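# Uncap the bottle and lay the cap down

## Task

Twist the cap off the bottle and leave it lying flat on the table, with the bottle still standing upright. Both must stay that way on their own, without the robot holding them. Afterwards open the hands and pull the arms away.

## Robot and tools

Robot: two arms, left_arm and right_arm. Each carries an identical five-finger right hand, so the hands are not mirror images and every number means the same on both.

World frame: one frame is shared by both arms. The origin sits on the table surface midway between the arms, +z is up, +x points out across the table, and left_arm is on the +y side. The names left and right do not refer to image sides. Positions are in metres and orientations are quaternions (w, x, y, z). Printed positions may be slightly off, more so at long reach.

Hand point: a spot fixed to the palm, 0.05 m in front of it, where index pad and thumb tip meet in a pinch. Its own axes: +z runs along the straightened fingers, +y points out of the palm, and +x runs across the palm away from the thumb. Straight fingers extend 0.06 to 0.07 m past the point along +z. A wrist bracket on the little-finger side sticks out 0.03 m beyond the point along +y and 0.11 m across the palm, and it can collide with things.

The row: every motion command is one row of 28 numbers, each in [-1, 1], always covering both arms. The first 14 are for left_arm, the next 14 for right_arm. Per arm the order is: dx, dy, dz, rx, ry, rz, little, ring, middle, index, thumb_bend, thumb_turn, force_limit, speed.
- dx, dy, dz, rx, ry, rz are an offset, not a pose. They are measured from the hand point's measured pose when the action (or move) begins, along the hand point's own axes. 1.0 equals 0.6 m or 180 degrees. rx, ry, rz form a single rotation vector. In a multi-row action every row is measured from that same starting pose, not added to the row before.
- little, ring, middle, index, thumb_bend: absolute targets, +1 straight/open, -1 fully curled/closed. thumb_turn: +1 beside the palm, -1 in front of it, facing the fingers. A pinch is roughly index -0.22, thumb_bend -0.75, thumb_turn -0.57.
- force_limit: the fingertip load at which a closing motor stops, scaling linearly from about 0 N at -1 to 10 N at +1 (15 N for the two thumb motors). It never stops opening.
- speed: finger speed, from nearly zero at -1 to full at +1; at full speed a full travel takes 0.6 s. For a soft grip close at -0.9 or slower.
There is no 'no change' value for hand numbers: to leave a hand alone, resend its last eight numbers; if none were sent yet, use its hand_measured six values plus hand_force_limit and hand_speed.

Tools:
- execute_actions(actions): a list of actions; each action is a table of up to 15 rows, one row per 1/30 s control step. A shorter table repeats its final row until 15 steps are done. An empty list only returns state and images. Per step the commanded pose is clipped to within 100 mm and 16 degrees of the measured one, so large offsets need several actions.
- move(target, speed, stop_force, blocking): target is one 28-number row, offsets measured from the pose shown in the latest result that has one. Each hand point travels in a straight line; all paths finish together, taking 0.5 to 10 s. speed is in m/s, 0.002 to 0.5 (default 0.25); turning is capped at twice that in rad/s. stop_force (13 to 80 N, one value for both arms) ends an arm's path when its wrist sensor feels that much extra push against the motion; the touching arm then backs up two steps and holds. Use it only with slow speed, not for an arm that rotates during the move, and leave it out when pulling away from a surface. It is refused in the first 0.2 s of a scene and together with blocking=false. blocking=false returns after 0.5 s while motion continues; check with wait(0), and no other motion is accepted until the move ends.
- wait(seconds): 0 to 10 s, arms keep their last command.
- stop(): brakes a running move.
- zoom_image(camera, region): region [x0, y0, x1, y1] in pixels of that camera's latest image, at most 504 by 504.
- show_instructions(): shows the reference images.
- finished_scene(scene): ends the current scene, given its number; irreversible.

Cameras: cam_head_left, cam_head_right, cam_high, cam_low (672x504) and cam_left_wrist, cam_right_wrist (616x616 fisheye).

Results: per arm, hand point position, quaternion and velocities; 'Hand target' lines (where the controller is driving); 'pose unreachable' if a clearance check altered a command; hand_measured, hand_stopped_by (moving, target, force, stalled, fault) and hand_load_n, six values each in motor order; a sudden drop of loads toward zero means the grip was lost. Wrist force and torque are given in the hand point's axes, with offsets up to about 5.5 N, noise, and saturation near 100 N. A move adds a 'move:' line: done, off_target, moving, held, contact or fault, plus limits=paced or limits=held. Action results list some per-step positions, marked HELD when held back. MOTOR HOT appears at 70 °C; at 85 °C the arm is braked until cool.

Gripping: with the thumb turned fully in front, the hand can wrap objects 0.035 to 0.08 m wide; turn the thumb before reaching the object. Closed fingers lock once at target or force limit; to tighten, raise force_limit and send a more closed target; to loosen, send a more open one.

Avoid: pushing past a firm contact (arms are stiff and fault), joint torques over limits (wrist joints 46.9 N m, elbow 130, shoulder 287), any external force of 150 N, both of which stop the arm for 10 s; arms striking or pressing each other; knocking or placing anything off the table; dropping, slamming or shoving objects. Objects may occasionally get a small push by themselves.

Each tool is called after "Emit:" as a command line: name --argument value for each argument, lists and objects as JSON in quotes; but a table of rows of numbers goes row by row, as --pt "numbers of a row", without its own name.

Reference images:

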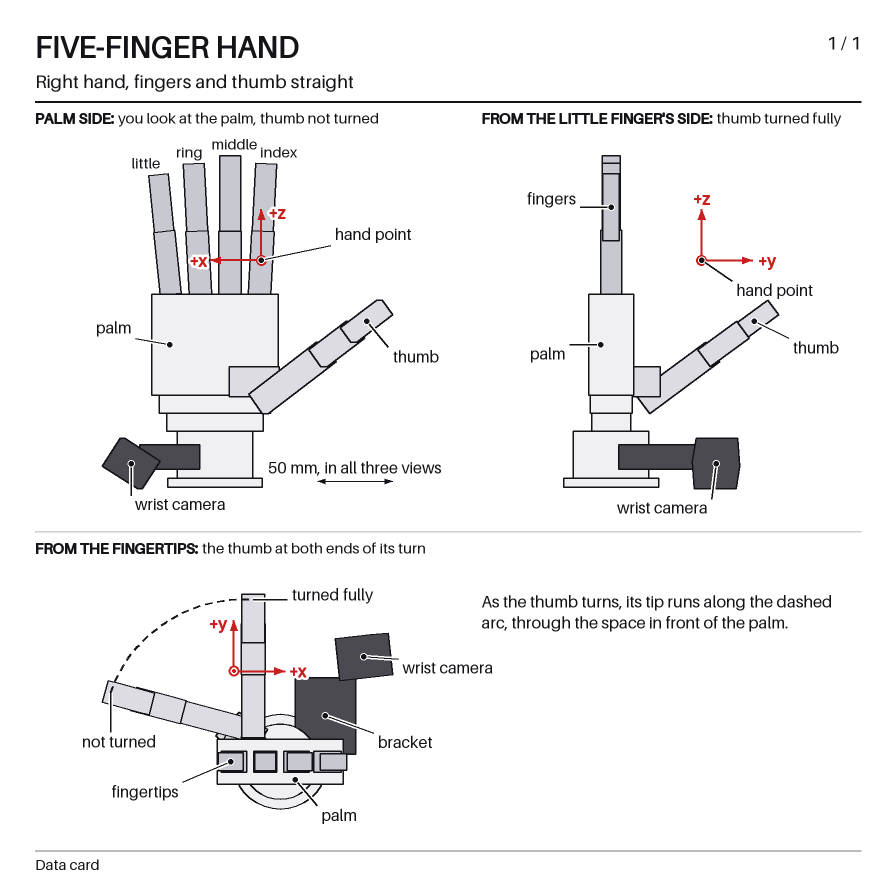

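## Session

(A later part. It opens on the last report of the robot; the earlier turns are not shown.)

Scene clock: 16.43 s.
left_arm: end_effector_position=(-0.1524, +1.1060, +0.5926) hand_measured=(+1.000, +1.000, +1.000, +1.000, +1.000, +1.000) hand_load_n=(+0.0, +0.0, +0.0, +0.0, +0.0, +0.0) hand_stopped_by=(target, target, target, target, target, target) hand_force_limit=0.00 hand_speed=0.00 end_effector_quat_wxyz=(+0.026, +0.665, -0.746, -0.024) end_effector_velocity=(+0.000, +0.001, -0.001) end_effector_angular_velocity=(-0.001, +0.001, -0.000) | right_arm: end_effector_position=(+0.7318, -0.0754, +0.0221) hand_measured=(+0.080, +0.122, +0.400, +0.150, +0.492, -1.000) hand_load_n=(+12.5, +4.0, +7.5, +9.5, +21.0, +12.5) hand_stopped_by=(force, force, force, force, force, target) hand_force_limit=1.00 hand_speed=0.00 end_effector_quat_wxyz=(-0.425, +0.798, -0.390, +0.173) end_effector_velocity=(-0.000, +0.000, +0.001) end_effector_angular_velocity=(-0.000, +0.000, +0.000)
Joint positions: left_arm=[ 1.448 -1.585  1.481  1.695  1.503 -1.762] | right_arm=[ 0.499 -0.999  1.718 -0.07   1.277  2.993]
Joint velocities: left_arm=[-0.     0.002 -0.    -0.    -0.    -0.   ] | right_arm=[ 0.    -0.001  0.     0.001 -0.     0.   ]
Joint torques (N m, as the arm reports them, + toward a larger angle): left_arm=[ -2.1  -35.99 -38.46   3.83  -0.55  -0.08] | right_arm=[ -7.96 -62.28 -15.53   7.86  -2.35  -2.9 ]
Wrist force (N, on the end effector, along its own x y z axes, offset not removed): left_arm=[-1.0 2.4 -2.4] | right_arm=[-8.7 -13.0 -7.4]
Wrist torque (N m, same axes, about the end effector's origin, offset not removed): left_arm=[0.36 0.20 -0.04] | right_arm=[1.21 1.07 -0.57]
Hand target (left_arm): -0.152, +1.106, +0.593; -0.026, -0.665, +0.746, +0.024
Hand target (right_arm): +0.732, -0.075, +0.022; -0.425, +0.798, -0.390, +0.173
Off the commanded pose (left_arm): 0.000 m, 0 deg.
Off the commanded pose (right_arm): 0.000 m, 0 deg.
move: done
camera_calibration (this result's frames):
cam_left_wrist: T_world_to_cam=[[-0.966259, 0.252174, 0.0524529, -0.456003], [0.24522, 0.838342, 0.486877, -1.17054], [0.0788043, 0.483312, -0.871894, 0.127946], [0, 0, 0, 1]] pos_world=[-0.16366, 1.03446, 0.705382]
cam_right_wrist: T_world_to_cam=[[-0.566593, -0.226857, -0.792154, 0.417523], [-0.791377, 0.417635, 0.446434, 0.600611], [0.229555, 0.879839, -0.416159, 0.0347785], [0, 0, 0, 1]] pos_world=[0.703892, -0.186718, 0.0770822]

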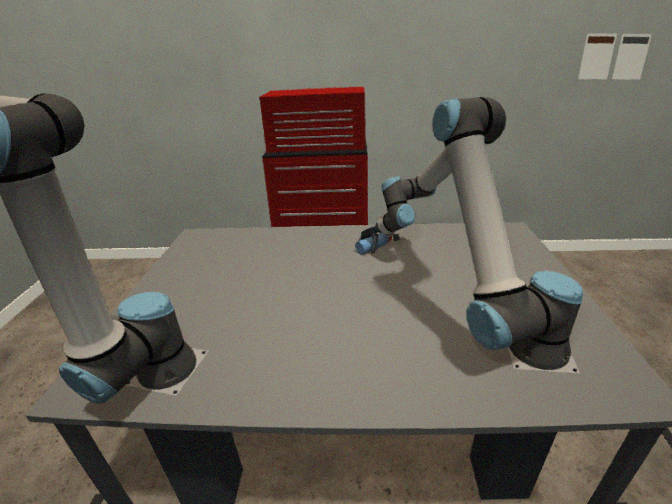

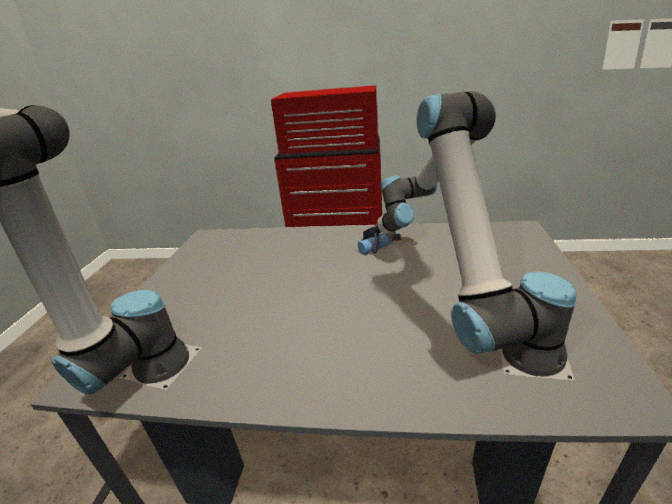

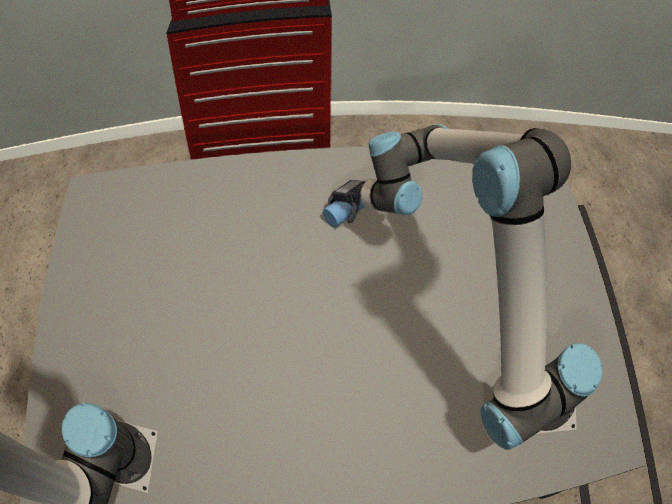

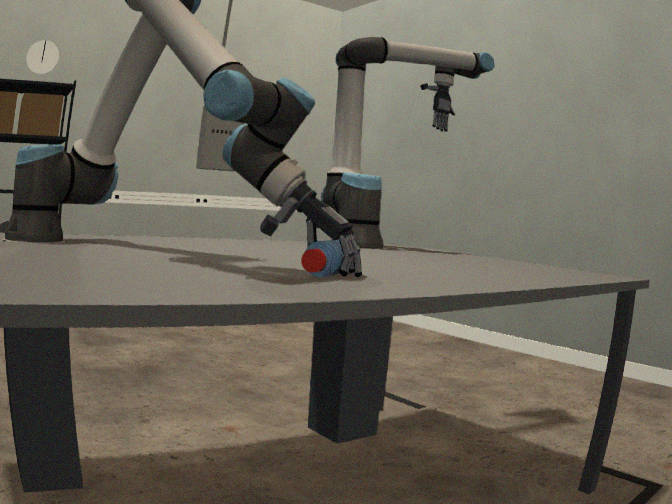

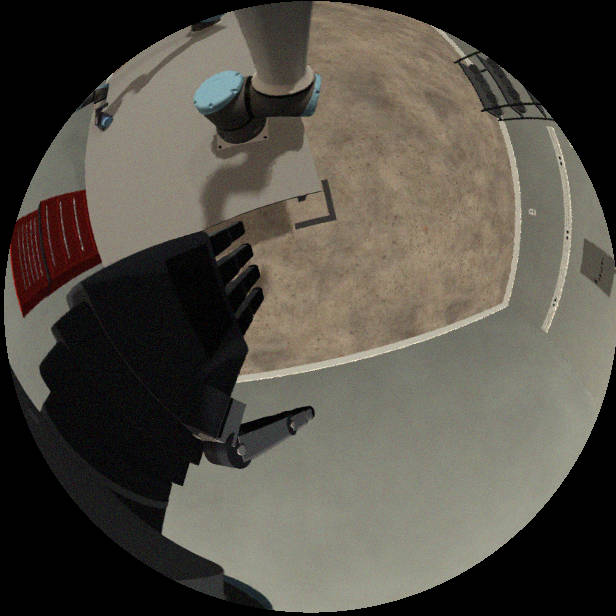

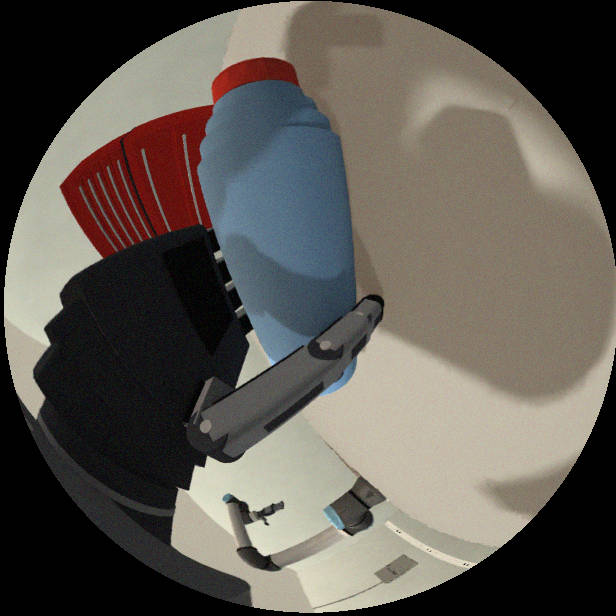

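Emit:
move --target '[0,0,0,0,0,0,1,1,1,1,1,1,0,0, -0.009,-0.136,-0.096,0,0,0,-1,-1,-1,-1,-1,-1,1,0]' --speed 0.1

Emit:
move --target '[0,0,0,0,0,0,1,1,1,1,1,1,0,0, -0.224,0.021,-0.381,0.161,0.148,-0.504,-1,-1,-1,-1,-1,-1,1,0]' --speed 0.2

Scene clock: 18.23 s.
left_arm: end_effector_position=(-0.1524, +1.1060, +0.5926) hand_measured=(+1.000, +1.000, +1.000, +1.000, +1.000, +1.000) hand_load_n=(+0.0, +0.0, +0.0, +0.0, +0.0, +0.0) hand_stopped_by=(target, target, target, target, target, target) hand_force_limit=0.00 hand_speed=0.00 end_effector_quat_wxyz=(+0.026, +0.665, -0.746, -0.024) end_effector_velocity=(+0.000, -0.000, +0.000) end_effector_angular_velocity=(+0.000, +0.000, -0.000) | right_arm: end_effector_position=(+0.7320, -0.0752, +0.1219) hand_measured=(+0.080, +0.122, +0.398, +0.150, +0.492, -1.000) hand_load_n=(+12.0, +3.5, +0.0, +10.0, +21.0, +12.5) hand_stopped_by=(force, force, force, force, force, target) hand_force_limit=1.00 hand_speed=0.00 end_effector_quat_wxyz=(-0.425, +0.798, -0.390, +0.173) end_effector_velocity=(-0.000, +0.000, +0.002) end_effector_angular_velocity=(-0.001, +0.001, +0.001)
Joint positions: left_arm=[ 1.448 -1.585  1.481  1.695  1.503 -1.762] | right_arm=[ 0.5   -1.097  1.663  0.082  1.278  2.993]
Joint velocities: left_arm=[-0. -0. -0.  0. -0. -0.] | right_arm=[ 0.    -0.001 -0.002  0.005  0.    -0.001]
Joint torques (N m, as the arm reports them, + toward a larger angle): left_arm=[  0.22 -35.49 -38.1    3.85  -0.42  -0.07] | right_arm=[  5.01 -81.47 -49.53   5.01   2.7   -3.61]
Wrist force (N, on the end effector, along its own x y z axes, offset not removed): left_arm=[1.9 -1.8 -3.1] | right_arm=[-5.0 4.3 -0.6]
Wrist torque (N m, same axes, about the end effector's origin, offset not removed): left_arm=[-0.23 -0.24 0.16] | right_arm=[0.36 0.62 -0.13]
Hand target (left_arm): -0.152, +1.106, +0.593; -0.026, -0.665, +0.746, +0.024
Hand target (right_arm): +0.732, -0.075, +0.122; -0.425, +0.798, -0.390, +0.173
Off the commanded pose (left_arm): 0.000 m, 0 deg.
Off the commanded pose (right_arm): 0.000 m, 0 deg.
move: done
camera_calibration (this result's frames):
cam_left_wrist: T_world_to_cam=[[-0.966259, 0.252174, 0.0524529, -0.456003], [0.24522, 0.838342, 0.486877, -1.17054], [0.0788043, 0.483312, -0.871894, 0.127946], [0, 0, 0, 1]] pos_world=[-0.16366, 1.03446, 0.705382]
cam_right_wrist: T_world_to_cam=[[-0.566614, -0.226815, -0.792151, 0.496679], [-0.791365, 0.417609, 0.446479, 0.556073], [0.229542, 0.879862, -0.416117, 0.0761283], [0, 0, 0, 1]] pos_world=[0.704008, -0.18655, 0.176848]

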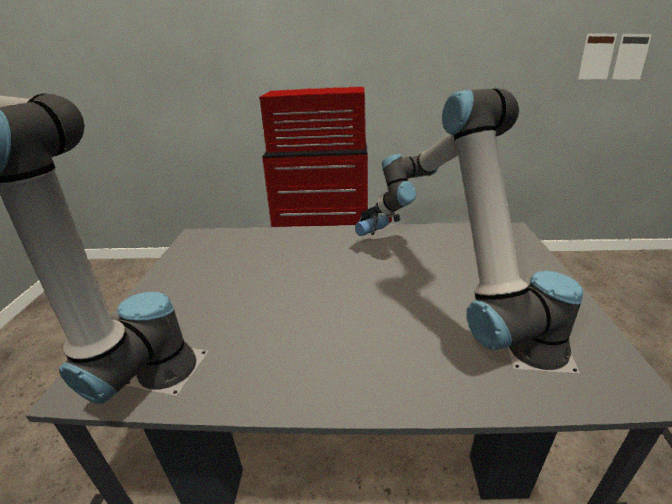

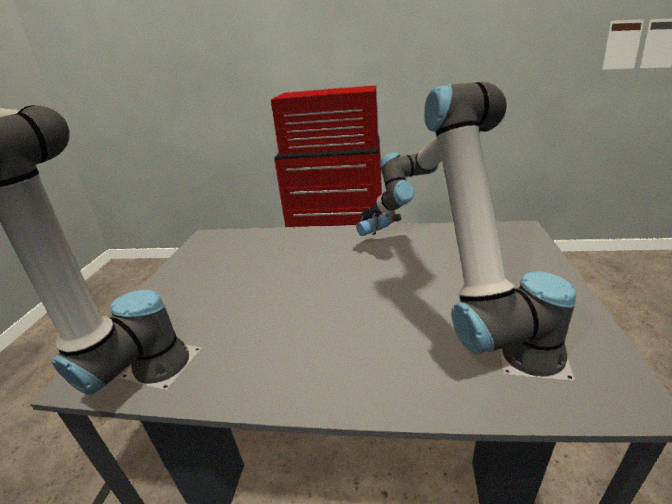

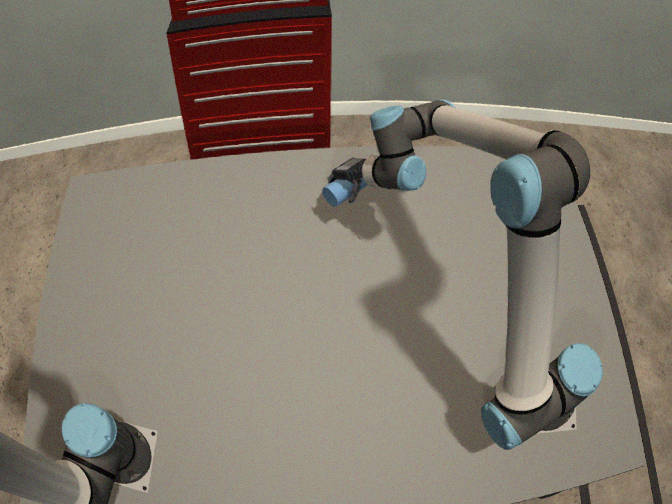

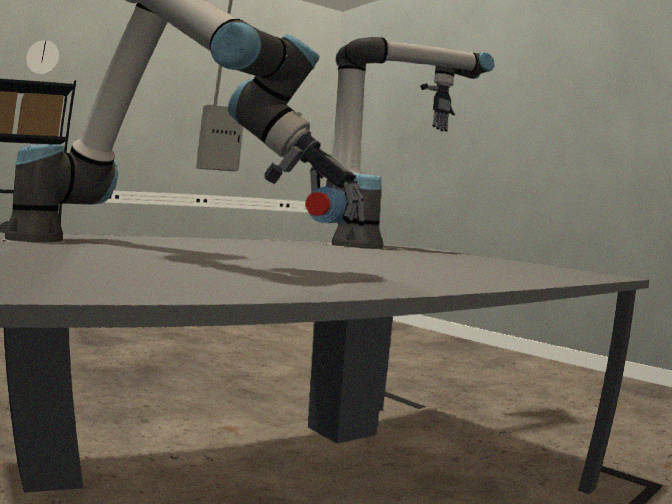

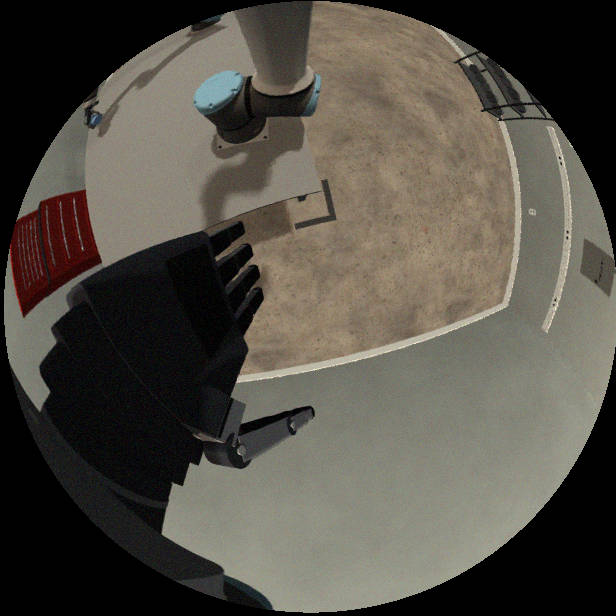

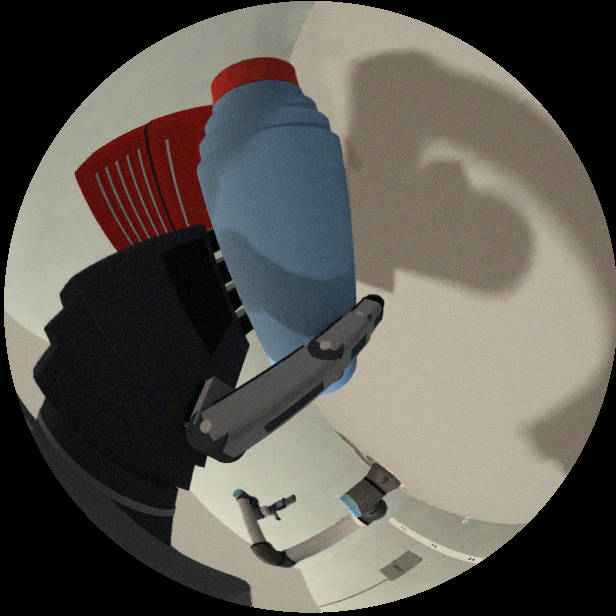

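Scene clock: 23.07 s.
left_arm: end_effector_position=(-0.1524, +1.1060, +0.5926) hand_measured=(+1.000, +1.000, +1.000, +1.000, +1.000, +1.000) hand_load_n=(+0.0, +0.0, +0.0, +0.0, +0.0, +0.0) hand_stopped_by=(target, target, target, target, target, target) hand_force_limit=0.00 hand_speed=0.00 end_effector_quat_wxyz=(+0.026, +0.665, -0.746, -0.024) end_effector_velocity=(-0.000, -0.000, +0.000) end_effector_angular_velocity=(+0.001, -0.000, +0.000) | right_arm: end_effector_position=(+0.5017, -0.1001, +0.2508) hand_measured=(+0.080, +0.122, +0.398, +0.150, +0.492, -1.000) hand_load_n=(+12.0, +3.5, +0.0, +10.0, +21.0, +12.5) hand_stopped_by=(force, force, force, force, force, target) hand_force_limit=1.00 hand_speed=0.00 end_effector_quat_wxyz=(-0.254, +0.661, +0.254, +0.659) end_effector_velocity=(-0.001, +0.001, +0.004) end_effector_angular_velocity=(-0.003, -0.015, +0.005)
Joint positions: left_arm=[ 1.448 -1.585  1.481  1.695  1.503 -1.762] | right_arm=[ 0.799 -1.556  2.31  -0.751  1.503  1.572]
Joint velocities: left_arm=[ 0.    -0.     0.    -0.001  0.    -0.   ] | right_arm=[ 0.    -0.004  0.002 -0.006 -0.005 -0.012]
Joint torques (N m, as the arm reports them, + toward a larger angle): left_arm=[ -0.38 -34.97 -38.84   3.74  -0.41   0.03] | right_arm=[ 17.45 -45.31 -21.36  -4.54  -3.35  -4.16]
Wrist force (N, on the end effector, along its own x y z axes, offset not removed): left_arm=[-1.3 1.4 -2.7] | right_arm=[1.7 -1.9 -1.8]
Wrist torque (N m, same axes, about the end effector's origin, offset not removed): left_arm=[0.10 0.28 0.01] | right_arm=[-0.42 -0.24 0.15]
Hand target (left_arm): -0.152, +1.106, +0.593; -0.026, -0.665, +0.746, +0.024
Hand target (right_arm): +0.501, -0.100, +0.251; -0.254, +0.661, +0.255, +0.659
Off the commanded pose (left_arm): 0.000 m, 0 deg.
Off the commanded pose (right_arm): 0.001 m, 0 deg.
move: done
camera_calibration (this result's frames):
cam_left_wrist: T_world_to_cam=[[-0.966259, 0.252174, 0.0524529, -0.456003], [0.24522, 0.838342, 0.486877, -1.17054], [0.0788043, 0.483312, -0.871894, 0.127946], [0, 0, 0, 1]] pos_world=[-0.16366, 1.03446, 0.705382]
cam_right_wrist: T_world_to_cam=[[0.656023, -0.741055, -0.143079, -0.364922], [-0.467628, -0.250291, -0.847749, 0.421971], [0.592417, 0.62305, -0.510735, 0.020465], [0, 0, 0, 1]] pos_world=[0.424598, -0.177562, 0.315965]

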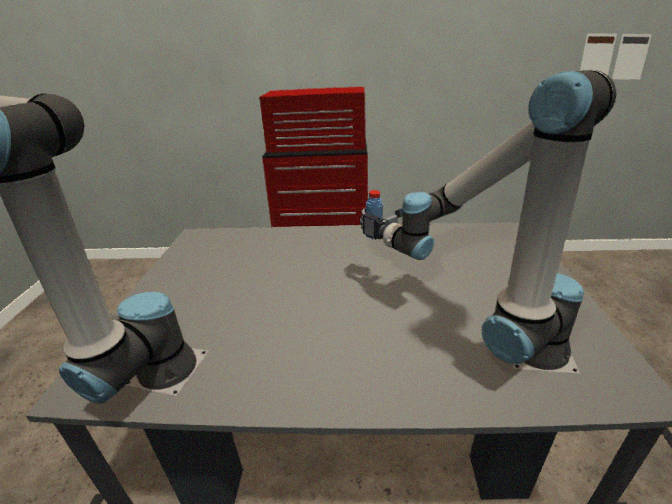

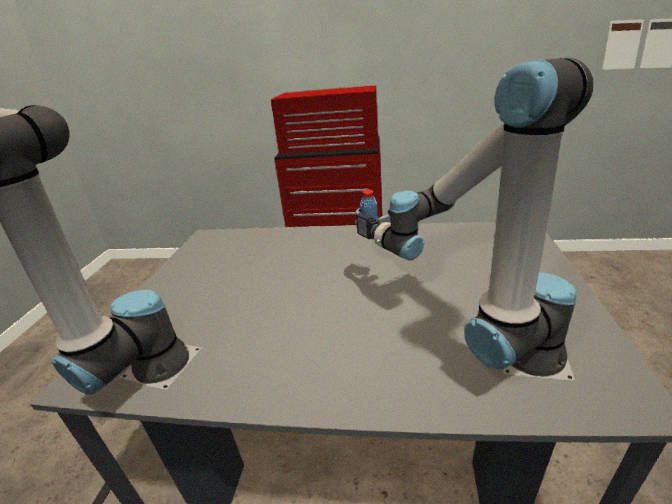

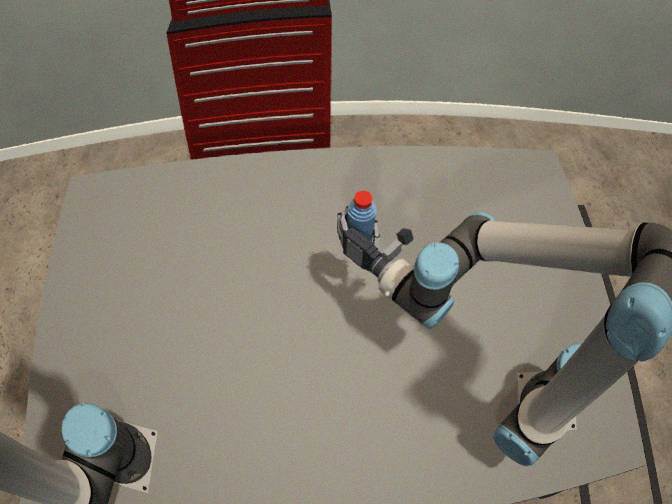

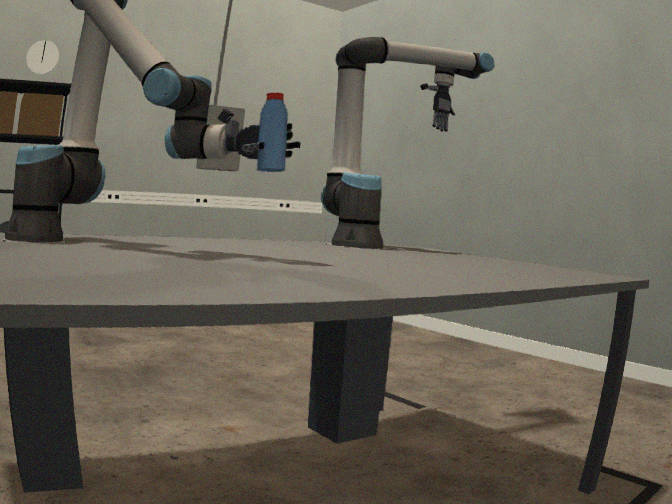

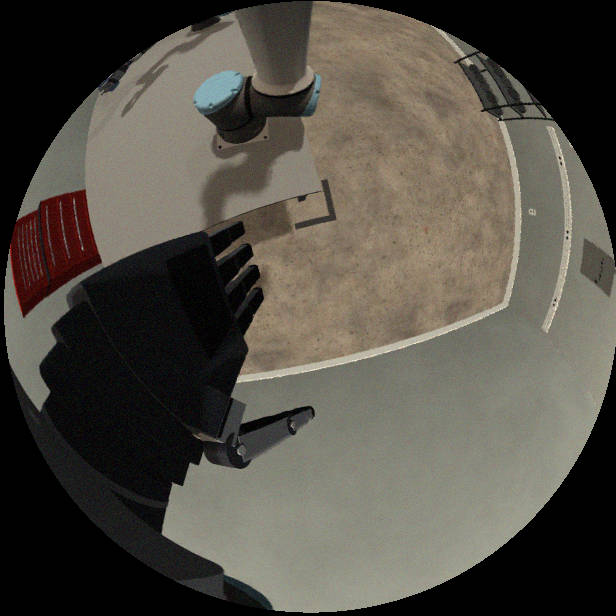

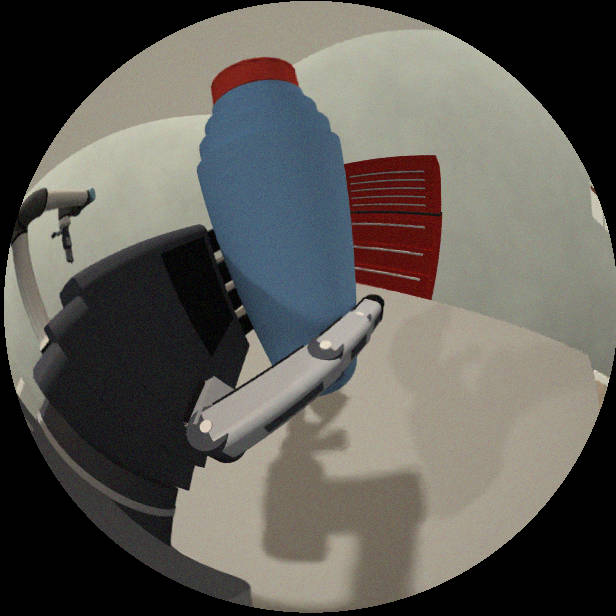

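Emit:
move --target '[0.93,-0.6,0.1,0,0,0,1,1,1,1,1,-1,0.6,0.5, -0.25,0,0,0,0,0,-1,-0.9,-0.9,-1,-1,-1,1,0]' --speed 0.3

Emit:
move --target '[0.93,-0.6,0.25,0,0,0,1,1,1,1,1,-1,0.6,0.5, 0,0,0,0,0,0,-1,-0.9,-0.9,-1,-1,-1,1,0]' --speed 0.3

Scene clock: 26.37 s.
left_arm: end_effector_position=(+0.1354, +0.5109, +0.5111) hand_measured=(+1.000, +1.000, +1.000, +1.000, +1.000, -1.000) hand_load_n=(+0.0, +0.0, +0.0, +0.0, +0.0, +0.0) hand_stopped_by=(target, target, target, target, target, target) hand_force_limit=0.60 hand_speed=0.50 end_effector_quat_wxyz=(+0.026, +0.665, -0.746, -0.024) end_effector_velocity=(+0.001, -0.002, -0.001) end_effector_angular_velocity=(+0.005, -0.001, -0.000) | right_arm: end_effector_position=(+0.5015, -0.1002, +0.1006) hand_measured=(+0.078, +0.100, +0.112, +0.150, +0.496, -0.998) hand_load_n=(+5.5, +8.5, +12.0, +4.5, +26.0, +13.0) hand_stopped_by=(force, force, force, force, force, target) hand_force_limit=1.00 hand_speed=0.00 end_effector_quat_wxyz=(-0.254, +0.661, +0.254, +0.659) end_effector_velocity=(-0.000, -0.000, -0.001) end_effector_angular_velocity=(-0.000, +0.000, +0.000)
Joint positions: left_arm=[-0.934 -1.955  1.918  1.639  1.633 -4.142] | right_arm=[ 0.799 -1.277  2.399 -1.12   1.503  1.572]
Joint velocities: left_arm=[-0.003  0.006 -0.001 -0.001 -0.003 -0.003] | right_arm=[ 0.     0.001  0.001 -0.001  0.     0.   ]
Joint torques (N m, as the arm reports them, + toward a larger angle): left_arm=[-10.94   1.33 -47.46   1.94  -2.73  -2.37] | right_arm=[  3.39 -30.56  -7.71  -5.67   3.4    3.52]
Wrist force (N, on the end effector, along its own x y z axes, offset not removed): left_arm=[-1.1 -1.2 -2.4] | right_arm=[1.6 -0.7 -3.1]
Wrist torque (N m, same axes, about the end effector's origin, offset not removed): left_arm=[-0.25 0.18 -0.11] | right_arm=[-0.11 0.20 0.27]
Hand target (left_arm): +0.136, +0.511, +0.511; -0.026, -0.665, +0.746, +0.024
Hand target (right_arm): +0.501, -0.100, +0.101; -0.254, +0.661, +0.254, +0.659
Off the commanded pose (left_arm): 0.001 m, 0 deg.
Off the commanded pose (right_arm): 0.000 m, 0 deg.
move: done
camera_calibration (this result's frames):
cam_left_wrist: T_world_to_cam=[[-0.966301, 0.252234, 0.0513736, -0.0230296], [0.244792, 0.83871, 0.48646, -0.702517], [0.0796144, 0.482643, -0.872191, 0.322213], [0, 0, 0, 1]] pos_world=[0.124064, 0.439503, 0.623961]
cam_right_wrist: T_world_to_cam=[[0.655975, -0.741096, -0.143081, -0.386415], [-0.46765, -0.250265, -0.847745, 0.294537], [0.592452, 0.623012, -0.510742, -0.0560913], [0, 0, 0, 1]] pos_world=[0.42445, -0.177712, 0.165756]

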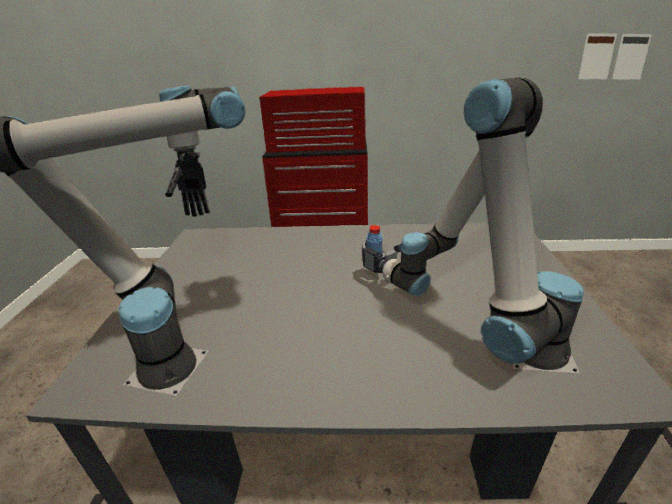

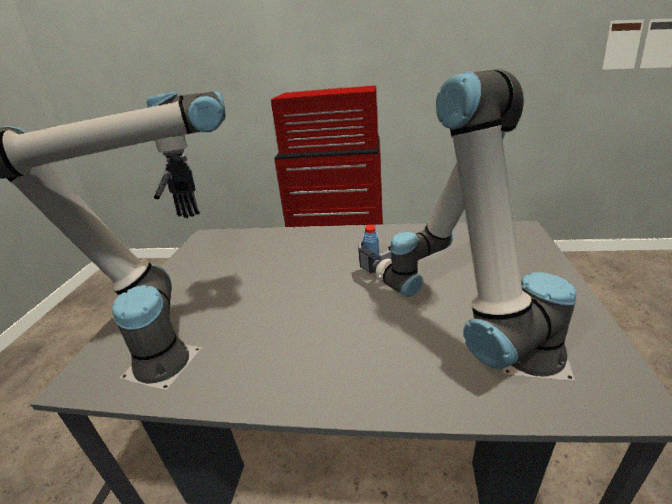

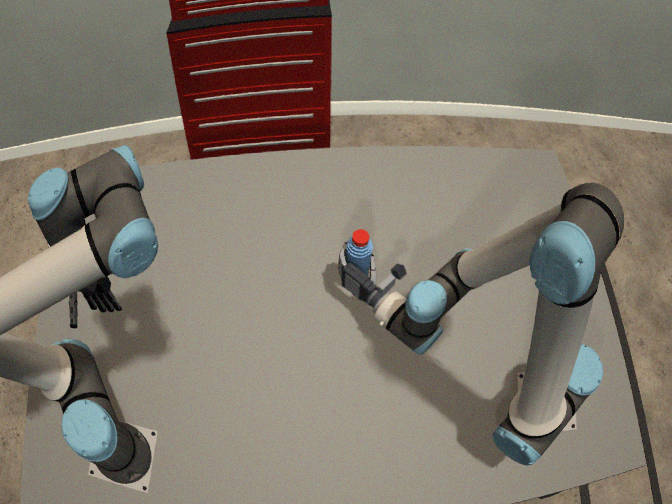

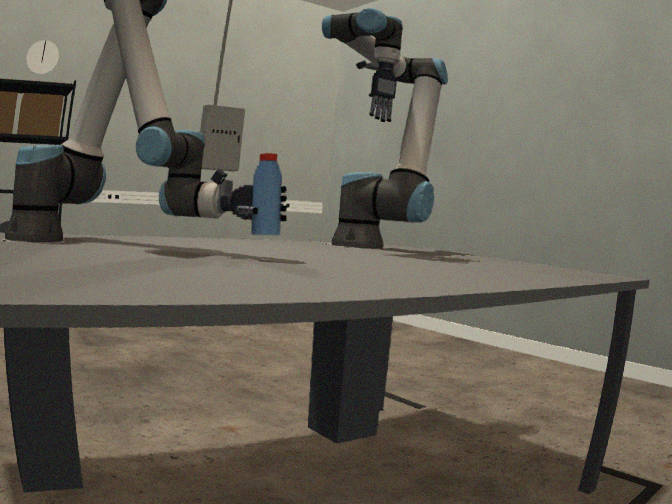

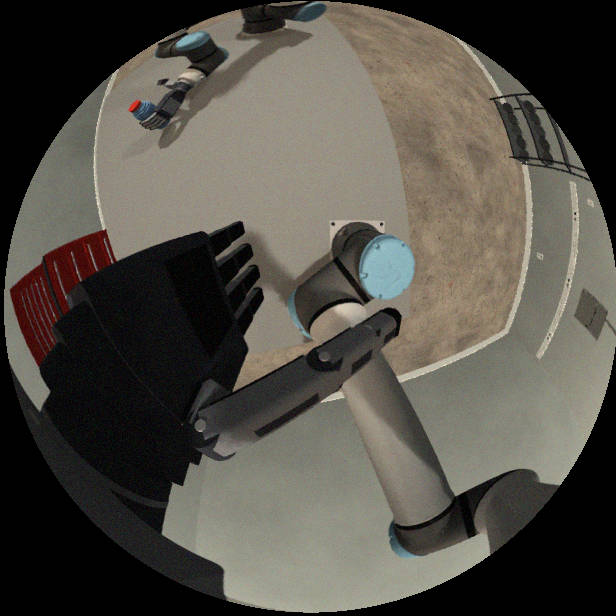

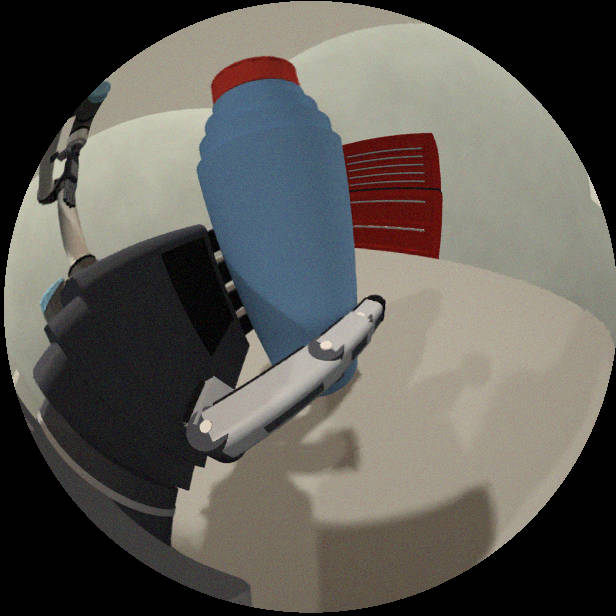

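Scene clock: 29.40 s.
left_arm: end_effector_position=(+0.4166, -0.0848, +0.3408) hand_measured=(+1.000, +1.000, +1.000, +1.000, +1.000, -1.000) hand_load_n=(+0.0, +0.0, +0.0, +0.0, +0.0, +0.0) hand_stopped_by=(target, target, target, target, target, target) hand_force_limit=0.60 hand_speed=0.50 end_effector_quat_wxyz=(+0.026, +0.665, -0.746, -0.024) end_effector_velocity=(+0.002, -0.003, +0.001) end_effector_angular_velocity=(-0.003, -0.000, +0.000) | right_arm: end_effector_position=(+0.5015, -0.1002, +0.1006) hand_measured=(+0.078, +0.100, +0.112, +0.150, +0.496, -0.998) hand_load_n=(+5.5, +8.5, +12.0, +4.5, +26.0, +13.0) hand_stopped_by=(force, force, force, force, force, target) hand_force_limit=1.00 hand_speed=0.00 end_effector_quat_wxyz=(-0.254, +0.661, +0.254, +0.659) end_effector_velocity=(-0.000, -0.001, -0.001) end_effector_angular_velocity=(-0.002, +0.002, -0.000)
Joint positions: left_arm=[-0.944 -0.799  0.835  1.566  1.634 -4.152] | right_arm=[ 0.799 -1.277  2.399 -1.12   1.503  1.572]
Joint velocities: left_arm=[ 0.001  0.006 -0.013  0.005  0.001  0.001] | right_arm=[-0.     0.001  0.001  0.001  0.    -0.   ]
Joint torques (N m, as the arm reports them, + toward a larger angle): left_arm=[ 10.9  -85.41 -46.43   5.28   2.7    1.32] | right_arm=[  4.8  -58.04 -10.95   2.28   3.18   3.03]
Wrist force (N, on the end effector, along its own x y z axes, offset not removed): left_arm=[-0.1 -0.4 -4.1] | right_arm=[-2.7 -3.3 0.7]
Wrist torque (N m, same axes, about the end effector's origin, offset not removed): left_arm=[-0.06 0.15 0.01] | right_arm=[-0.78 0.48 -0.31]
Hand target (left_arm): +0.417, -0.085, +0.341; -0.026, -0.665, +0.746, +0.024
Hand target (right_arm): +0.502, -0.100, +0.101; -0.254, +0.661, +0.254, +0.659
Off the commanded pose (left_arm): 0.001 m, 0 deg.
Off the commanded pose (right_arm): 0.000 m, 0 deg.
move: done
camera_calibration (this result's frames):
cam_left_wrist: T_world_to_cam=[[-0.966318, 0.252216, 0.0511597, 0.407772], [0.244688, 0.838832, 0.486301, -0.188775], [0.0797386, 0.482439, -0.872292, 0.438744], [0, 0, 0, 1]] pos_world=[0.405243, -0.156163, 0.453653]
cam_right_wrist: T_world_to_cam=[[0.655975, -0.741097, -0.143081, -0.386414], [-0.467653, -0.250267, -0.847742, 0.294535], [0.592451, 0.62301, -0.510745, -0.0560892], [0, 0, 0, 1]] pos_world=[0.424448, -0.177714, 0.165754]

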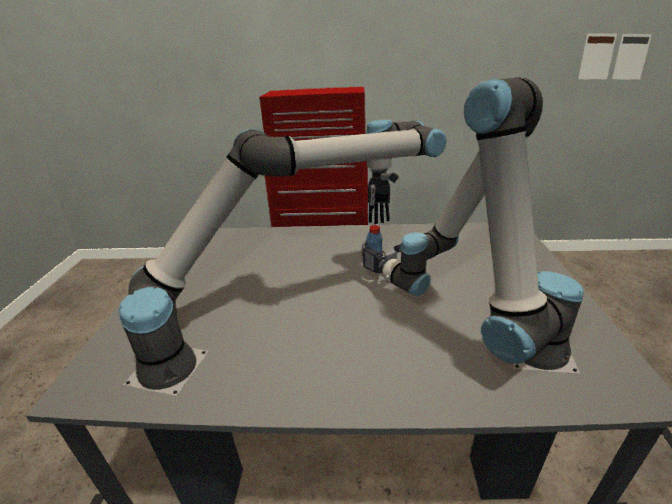

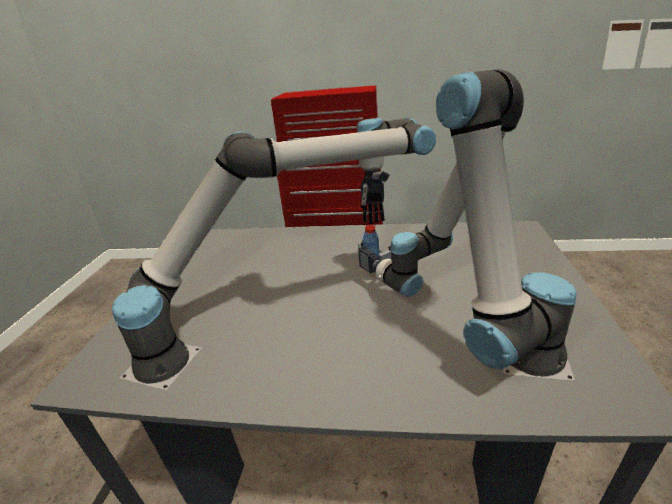

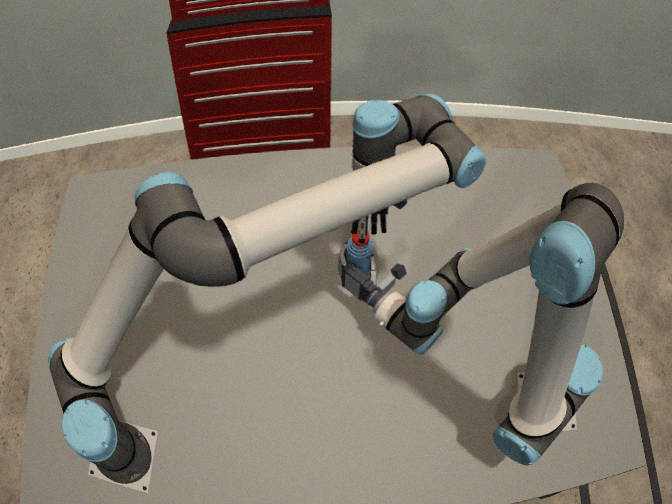

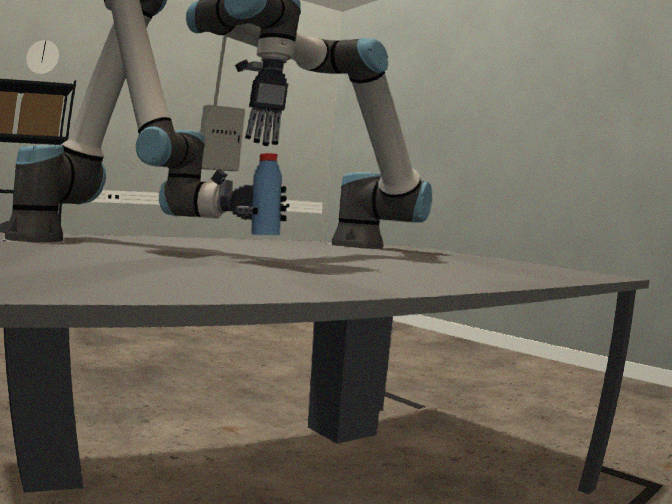

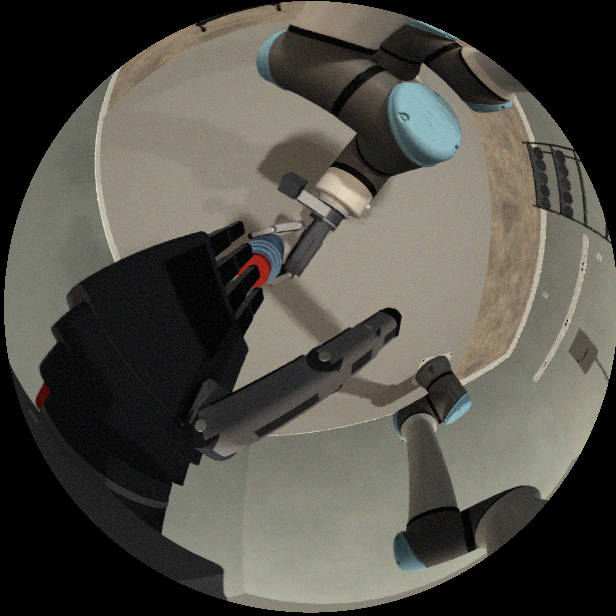

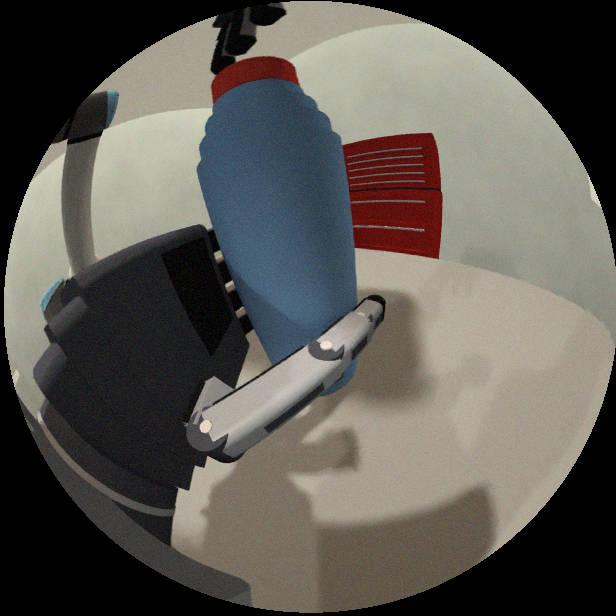

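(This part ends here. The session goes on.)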